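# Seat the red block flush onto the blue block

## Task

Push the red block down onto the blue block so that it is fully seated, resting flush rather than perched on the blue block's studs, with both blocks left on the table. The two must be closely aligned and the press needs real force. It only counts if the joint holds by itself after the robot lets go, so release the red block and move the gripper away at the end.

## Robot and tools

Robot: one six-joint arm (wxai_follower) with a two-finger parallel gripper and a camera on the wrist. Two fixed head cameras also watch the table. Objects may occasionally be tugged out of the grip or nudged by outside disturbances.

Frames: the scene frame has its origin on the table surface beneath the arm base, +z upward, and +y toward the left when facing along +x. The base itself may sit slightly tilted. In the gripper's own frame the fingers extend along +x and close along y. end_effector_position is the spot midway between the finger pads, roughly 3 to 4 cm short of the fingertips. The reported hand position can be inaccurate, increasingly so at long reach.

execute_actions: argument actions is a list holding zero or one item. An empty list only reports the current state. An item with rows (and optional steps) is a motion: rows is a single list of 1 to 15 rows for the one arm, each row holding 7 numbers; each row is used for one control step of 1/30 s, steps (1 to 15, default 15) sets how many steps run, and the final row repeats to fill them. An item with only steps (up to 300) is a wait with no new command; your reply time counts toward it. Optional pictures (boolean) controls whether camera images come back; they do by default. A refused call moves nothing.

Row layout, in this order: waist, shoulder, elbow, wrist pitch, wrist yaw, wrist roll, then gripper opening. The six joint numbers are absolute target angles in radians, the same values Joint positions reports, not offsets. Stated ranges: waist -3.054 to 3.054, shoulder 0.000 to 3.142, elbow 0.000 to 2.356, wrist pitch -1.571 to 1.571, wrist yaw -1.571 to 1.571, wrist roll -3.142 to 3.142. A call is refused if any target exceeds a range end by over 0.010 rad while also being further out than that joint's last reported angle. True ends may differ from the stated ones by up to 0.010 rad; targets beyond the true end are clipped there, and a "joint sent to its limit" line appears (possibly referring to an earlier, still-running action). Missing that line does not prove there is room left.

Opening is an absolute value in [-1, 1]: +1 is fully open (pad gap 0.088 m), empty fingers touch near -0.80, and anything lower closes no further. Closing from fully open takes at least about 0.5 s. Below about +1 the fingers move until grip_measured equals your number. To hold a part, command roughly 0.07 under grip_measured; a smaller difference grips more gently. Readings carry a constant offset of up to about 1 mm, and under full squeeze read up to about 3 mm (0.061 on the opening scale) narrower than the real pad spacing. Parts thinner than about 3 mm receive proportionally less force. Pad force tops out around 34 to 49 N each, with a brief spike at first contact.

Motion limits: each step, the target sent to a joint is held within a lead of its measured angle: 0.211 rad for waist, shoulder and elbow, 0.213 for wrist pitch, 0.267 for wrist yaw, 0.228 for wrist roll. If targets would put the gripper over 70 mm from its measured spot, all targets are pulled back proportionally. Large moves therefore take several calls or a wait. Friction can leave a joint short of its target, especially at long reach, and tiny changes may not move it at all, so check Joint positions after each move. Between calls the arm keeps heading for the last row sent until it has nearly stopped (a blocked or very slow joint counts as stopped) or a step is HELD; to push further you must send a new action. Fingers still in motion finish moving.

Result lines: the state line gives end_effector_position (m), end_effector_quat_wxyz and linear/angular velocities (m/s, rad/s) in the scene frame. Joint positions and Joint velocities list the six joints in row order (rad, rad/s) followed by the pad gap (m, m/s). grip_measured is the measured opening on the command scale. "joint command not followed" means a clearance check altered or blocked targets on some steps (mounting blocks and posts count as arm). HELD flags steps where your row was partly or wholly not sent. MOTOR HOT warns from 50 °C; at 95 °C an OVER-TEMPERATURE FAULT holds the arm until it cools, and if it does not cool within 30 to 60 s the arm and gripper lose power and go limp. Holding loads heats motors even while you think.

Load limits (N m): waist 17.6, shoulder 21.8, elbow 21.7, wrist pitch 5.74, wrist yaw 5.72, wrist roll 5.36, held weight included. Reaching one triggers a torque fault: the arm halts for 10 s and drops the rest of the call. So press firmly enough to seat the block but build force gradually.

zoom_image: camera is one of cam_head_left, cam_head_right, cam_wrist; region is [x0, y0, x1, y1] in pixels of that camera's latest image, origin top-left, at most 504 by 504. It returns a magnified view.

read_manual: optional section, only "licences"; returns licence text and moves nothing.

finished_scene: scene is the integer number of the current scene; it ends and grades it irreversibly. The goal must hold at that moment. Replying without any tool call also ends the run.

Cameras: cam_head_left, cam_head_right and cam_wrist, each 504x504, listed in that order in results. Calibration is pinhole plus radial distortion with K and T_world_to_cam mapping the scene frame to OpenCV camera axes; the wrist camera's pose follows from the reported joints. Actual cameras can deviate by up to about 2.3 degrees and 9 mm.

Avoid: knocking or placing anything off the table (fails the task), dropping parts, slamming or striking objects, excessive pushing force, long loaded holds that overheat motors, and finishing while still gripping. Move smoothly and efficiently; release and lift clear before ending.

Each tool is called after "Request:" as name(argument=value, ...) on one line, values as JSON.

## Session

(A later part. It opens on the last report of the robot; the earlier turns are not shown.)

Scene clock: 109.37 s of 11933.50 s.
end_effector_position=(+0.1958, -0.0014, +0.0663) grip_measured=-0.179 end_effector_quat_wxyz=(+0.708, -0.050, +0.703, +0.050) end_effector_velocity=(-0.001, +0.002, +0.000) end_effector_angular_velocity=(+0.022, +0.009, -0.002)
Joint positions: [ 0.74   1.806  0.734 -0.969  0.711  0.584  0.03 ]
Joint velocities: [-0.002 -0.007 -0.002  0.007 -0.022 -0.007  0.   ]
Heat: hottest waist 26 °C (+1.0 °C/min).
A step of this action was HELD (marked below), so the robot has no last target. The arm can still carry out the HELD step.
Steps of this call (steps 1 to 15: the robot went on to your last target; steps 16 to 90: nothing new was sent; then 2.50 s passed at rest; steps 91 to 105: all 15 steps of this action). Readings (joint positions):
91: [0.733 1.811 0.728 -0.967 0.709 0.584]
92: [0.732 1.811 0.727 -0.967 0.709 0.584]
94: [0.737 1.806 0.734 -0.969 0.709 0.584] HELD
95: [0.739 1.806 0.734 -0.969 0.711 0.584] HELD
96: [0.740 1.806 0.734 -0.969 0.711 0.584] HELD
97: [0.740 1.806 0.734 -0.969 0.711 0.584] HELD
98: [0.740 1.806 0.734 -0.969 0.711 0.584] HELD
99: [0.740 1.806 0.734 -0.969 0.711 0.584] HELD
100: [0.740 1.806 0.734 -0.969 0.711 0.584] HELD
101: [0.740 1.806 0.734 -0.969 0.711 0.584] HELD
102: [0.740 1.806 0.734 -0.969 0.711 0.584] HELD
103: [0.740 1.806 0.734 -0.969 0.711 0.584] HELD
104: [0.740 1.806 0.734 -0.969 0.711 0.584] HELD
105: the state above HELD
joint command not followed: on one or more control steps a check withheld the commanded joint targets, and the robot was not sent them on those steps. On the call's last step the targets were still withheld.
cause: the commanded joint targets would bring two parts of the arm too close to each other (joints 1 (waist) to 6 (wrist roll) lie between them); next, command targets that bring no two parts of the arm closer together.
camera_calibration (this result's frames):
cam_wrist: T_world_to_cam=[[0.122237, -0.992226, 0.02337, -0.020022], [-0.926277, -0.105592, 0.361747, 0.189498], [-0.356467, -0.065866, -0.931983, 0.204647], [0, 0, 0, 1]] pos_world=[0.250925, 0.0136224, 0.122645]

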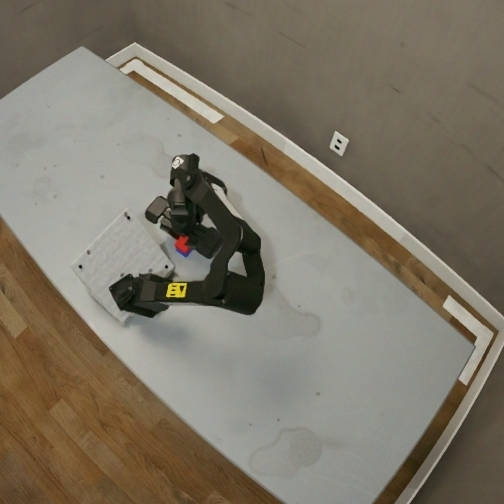

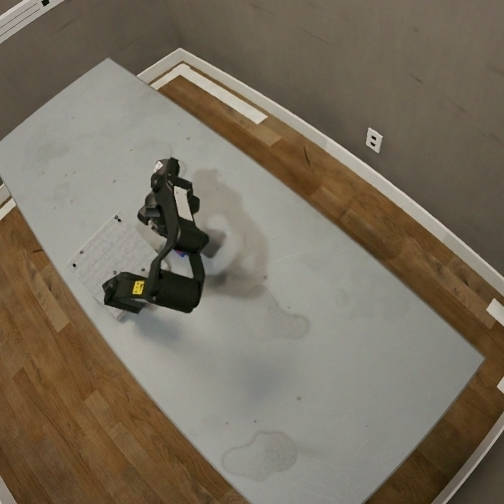

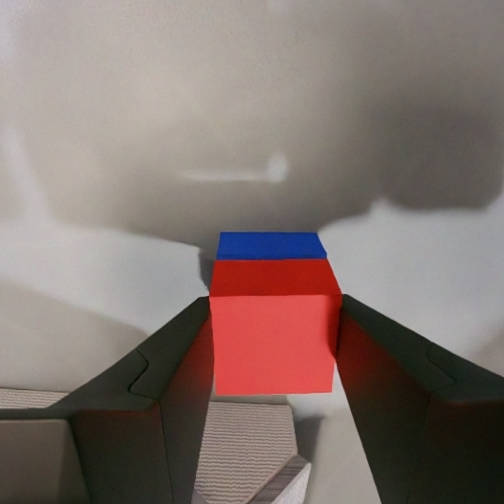

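Request:
execute_actions(actions=[{"rows":[[0.72,1.825,0.71,-0.96,0.72,0.585,-0.3],[0.71,1.832,0.70,-0.955,0.722,0.585,-0.3],[0.70,1.84,0.692,-0.95,0.726,0.585,-0.3],[0.69,1.846,0.684,-0.945,0.73,0.585,-0.3],[0.68,1.852,0.676,-0.94,0.735,0.585,-0.3],[0.672,1.856,0.67,-0.935,0.74,0.585,-0.3],[0.664,1.86,0.666,-0.93,0.745,0.585,-0.3],[0.655,1.864,0.662,-0.925,0.75,0.585,-0.3]]}])

Request:
zoom_image(camera="cam_wrist", region=[180,190,370,330])

Scene clock: 116.63 s of 11933.50 s.
end_effector_position=(+0.1949, -0.0017, +0.0607) grip_measured=-0.177 end_effector_quat_wxyz=(+0.706, -0.047, +0.705, +0.045) end_effector_velocity=(-0.003, +0.003, +0.000) end_effector_angular_velocity=(+0.020, +0.008, +0.004)
Joint positions: [ 0.723  1.814  0.721 -0.946  0.716  0.584  0.03 ]
Joint velocities: [ 0.002 -0.007 -0.007  0.007 -0.022 -0.007 -0.   ]
Heat: hottest waist 26 °C (+0.0 °C/min).
Steps of this call (steps 1 to 90: nothing new was sent; then 3.77 s passed at rest; steps 91 to 105: all 15 steps of this action). Readings (joint positions):
91: [0.739 1.806 0.734 -0.969 0.711 0.584]
92: [0.737 1.807 0.733 -0.968 0.711 0.584]
94: [0.734 1.809 0.730 -0.966 0.710 0.584]
98: [0.724 1.813 0.722 -0.948 0.717 0.584]
105: the state above
camera_calibration (this result's frames):
cam_wrist: T_world_to_cam=[[0.109668, -0.993631, 0.0259066, -0.0177631], [-0.92498, -0.0924806, 0.368591, 0.190038], [-0.363847, -0.0643855, -0.929231, 0.200364], [0, 0, 0, 1]] pos_world=[0.250631, 0.0128254, 0.116599]

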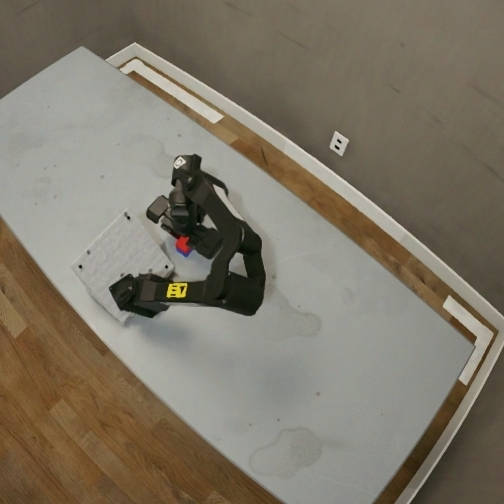

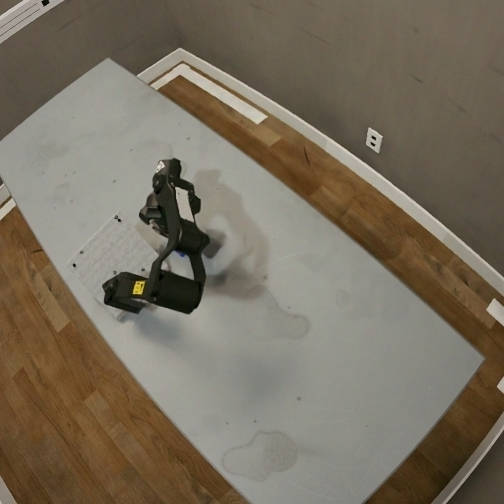

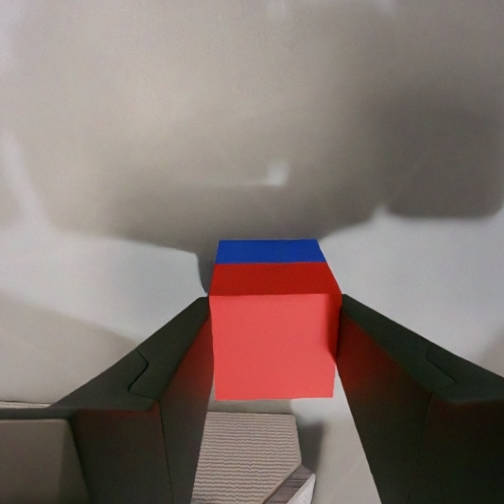

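Region (180, 190, 370, 330) of cam_wrist's 504x504 image, scaled by 2.653, with more detail than that image has; it fills the top 371 rows of this view, and the rest is white.

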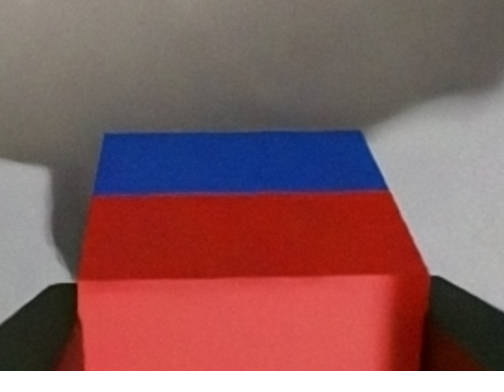

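Flush.

Request:
execute_actions(actions=[{"rows":[[0.727,1.812,0.725,-0.95,0.716,0.584,-0.3],[0.727,1.812,0.725,-0.95,0.716,0.584,-0.3],[0.727,1.812,0.725,-0.95,0.716,0.584,-0.3],[0.727,1.812,0.725,-0.95,0.716,0.584,-0.3],[0.727,1.812,0.725,-0.95,0.716,0.584,0.5]],"steps":12}], pictures=false)

Request:
execute_actions(actions=[{"rows":[[0.76,1.8,0.77,-1.02,0.7,0.6,0.5],[0.76,1.8,0.77,-1.02,0.7,0.6,0.5],[0.8,1.79,0.82,-1.1,0.68,0.62,0.5],[0.8,1.79,0.82,-1.1,0.68,0.62,0.5],[0.86,1.77,0.92,-1.27,0.65,0.65,0.5]]}])

Request:
finished_scene(scene=1)

Scene clock: 122.63 s of 11933.50 s.
end_effector_position=(+0.1970, -0.0019, +0.0626) grip_measured=+0.449 end_effector_quat_wxyz=(+0.709, -0.045, +0.703, +0.044) end_effector_velocity=(-0.000, +0.000, -0.001) end_effector_angular_velocity=(+0.009, +0.006, +0.012)
Joint positions: [ 0.726  1.809  0.727 -0.948  0.719  0.584  0.061]
Joint velocities: [-0.007 -0.002 -0.002  0.007 -0.007 -0.022  0.029]
Heat: hottest waist 26 °C (+0.0 °C/min).
Steps of this call (steps 1 to 15: the robot went on to your last target; steps 16 to 90: nothing new was sent; then 2.60 s passed at rest; steps 91 to 102: all 12 steps of this action). Readings (joint positions):
91: [0.727 1.809 0.725 -0.944 0.719 0.584]
92: [0.731 1.808 0.726 -0.944 0.722 0.584]
94: [0.732 1.808 0.726 -0.944 0.722 0.584]
98: [0.726 1.809 0.727 -0.948 0.720 0.584]
102: the state above

Scene clock: 123.13 s of 11933.50 s.
end_effector_position=(+0.1996, -0.0112, +0.1208) grip_measured=+0.497 end_effector_quat_wxyz=(+0.705, -0.076, +0.702, +0.074) end_effector_velocity=(+0.000, -0.001, +0.001) end_effector_angular_velocity=(-0.009, -0.004, -0.001)
Joint positions: [ 0.855  1.772  0.908 -1.264  0.654  0.647  0.063]
Joint velocities: [ 0.002  0.002  0.002 -0.007  0.007  0.007 -0.   ]
Heat: hottest waist 26 °C (+0.0 °C/min).
Steps of this call (steps 1 to 15: all 15 steps of this action). Readings (joint positions):
1: [0.729 1.809 0.731 -0.961 0.717 0.587]
2: [0.736 1.809 0.738 -0.982 0.712 0.589]
4: [0.763 1.809 0.765 -1.042 0.697 0.603]
8: [0.840 1.785 0.876 -1.208 0.665 0.637]
15: the state above
camera_calibration (this result's frames):
cam_wrist: T_world_to_cam=[[0.192203, -0.981004, 0.0262485, -0.0456513], [-0.915281, -0.169549, 0.365396, 0.168954], [-0.354004, -0.0942548, -0.930482, 0.255135], [0, 0, 0, 1]] pos_world=[0.253734, 0.00790964, 0.176862]

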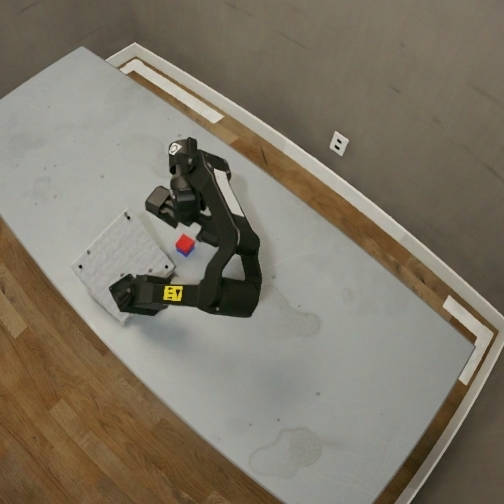

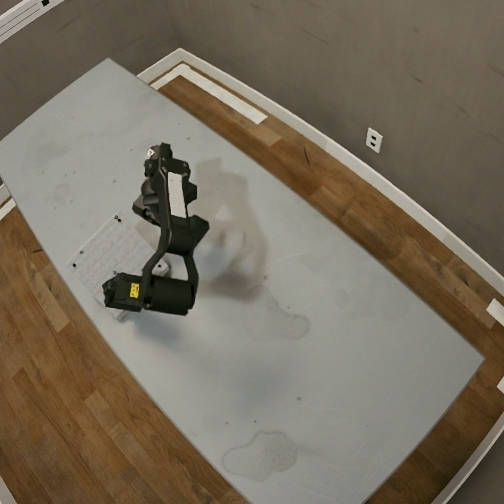

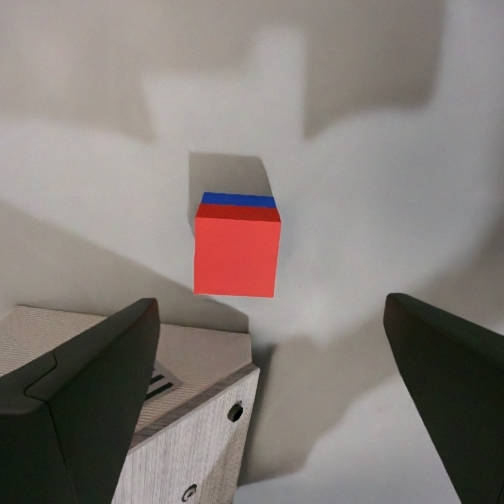

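The scene is finished: the task was done.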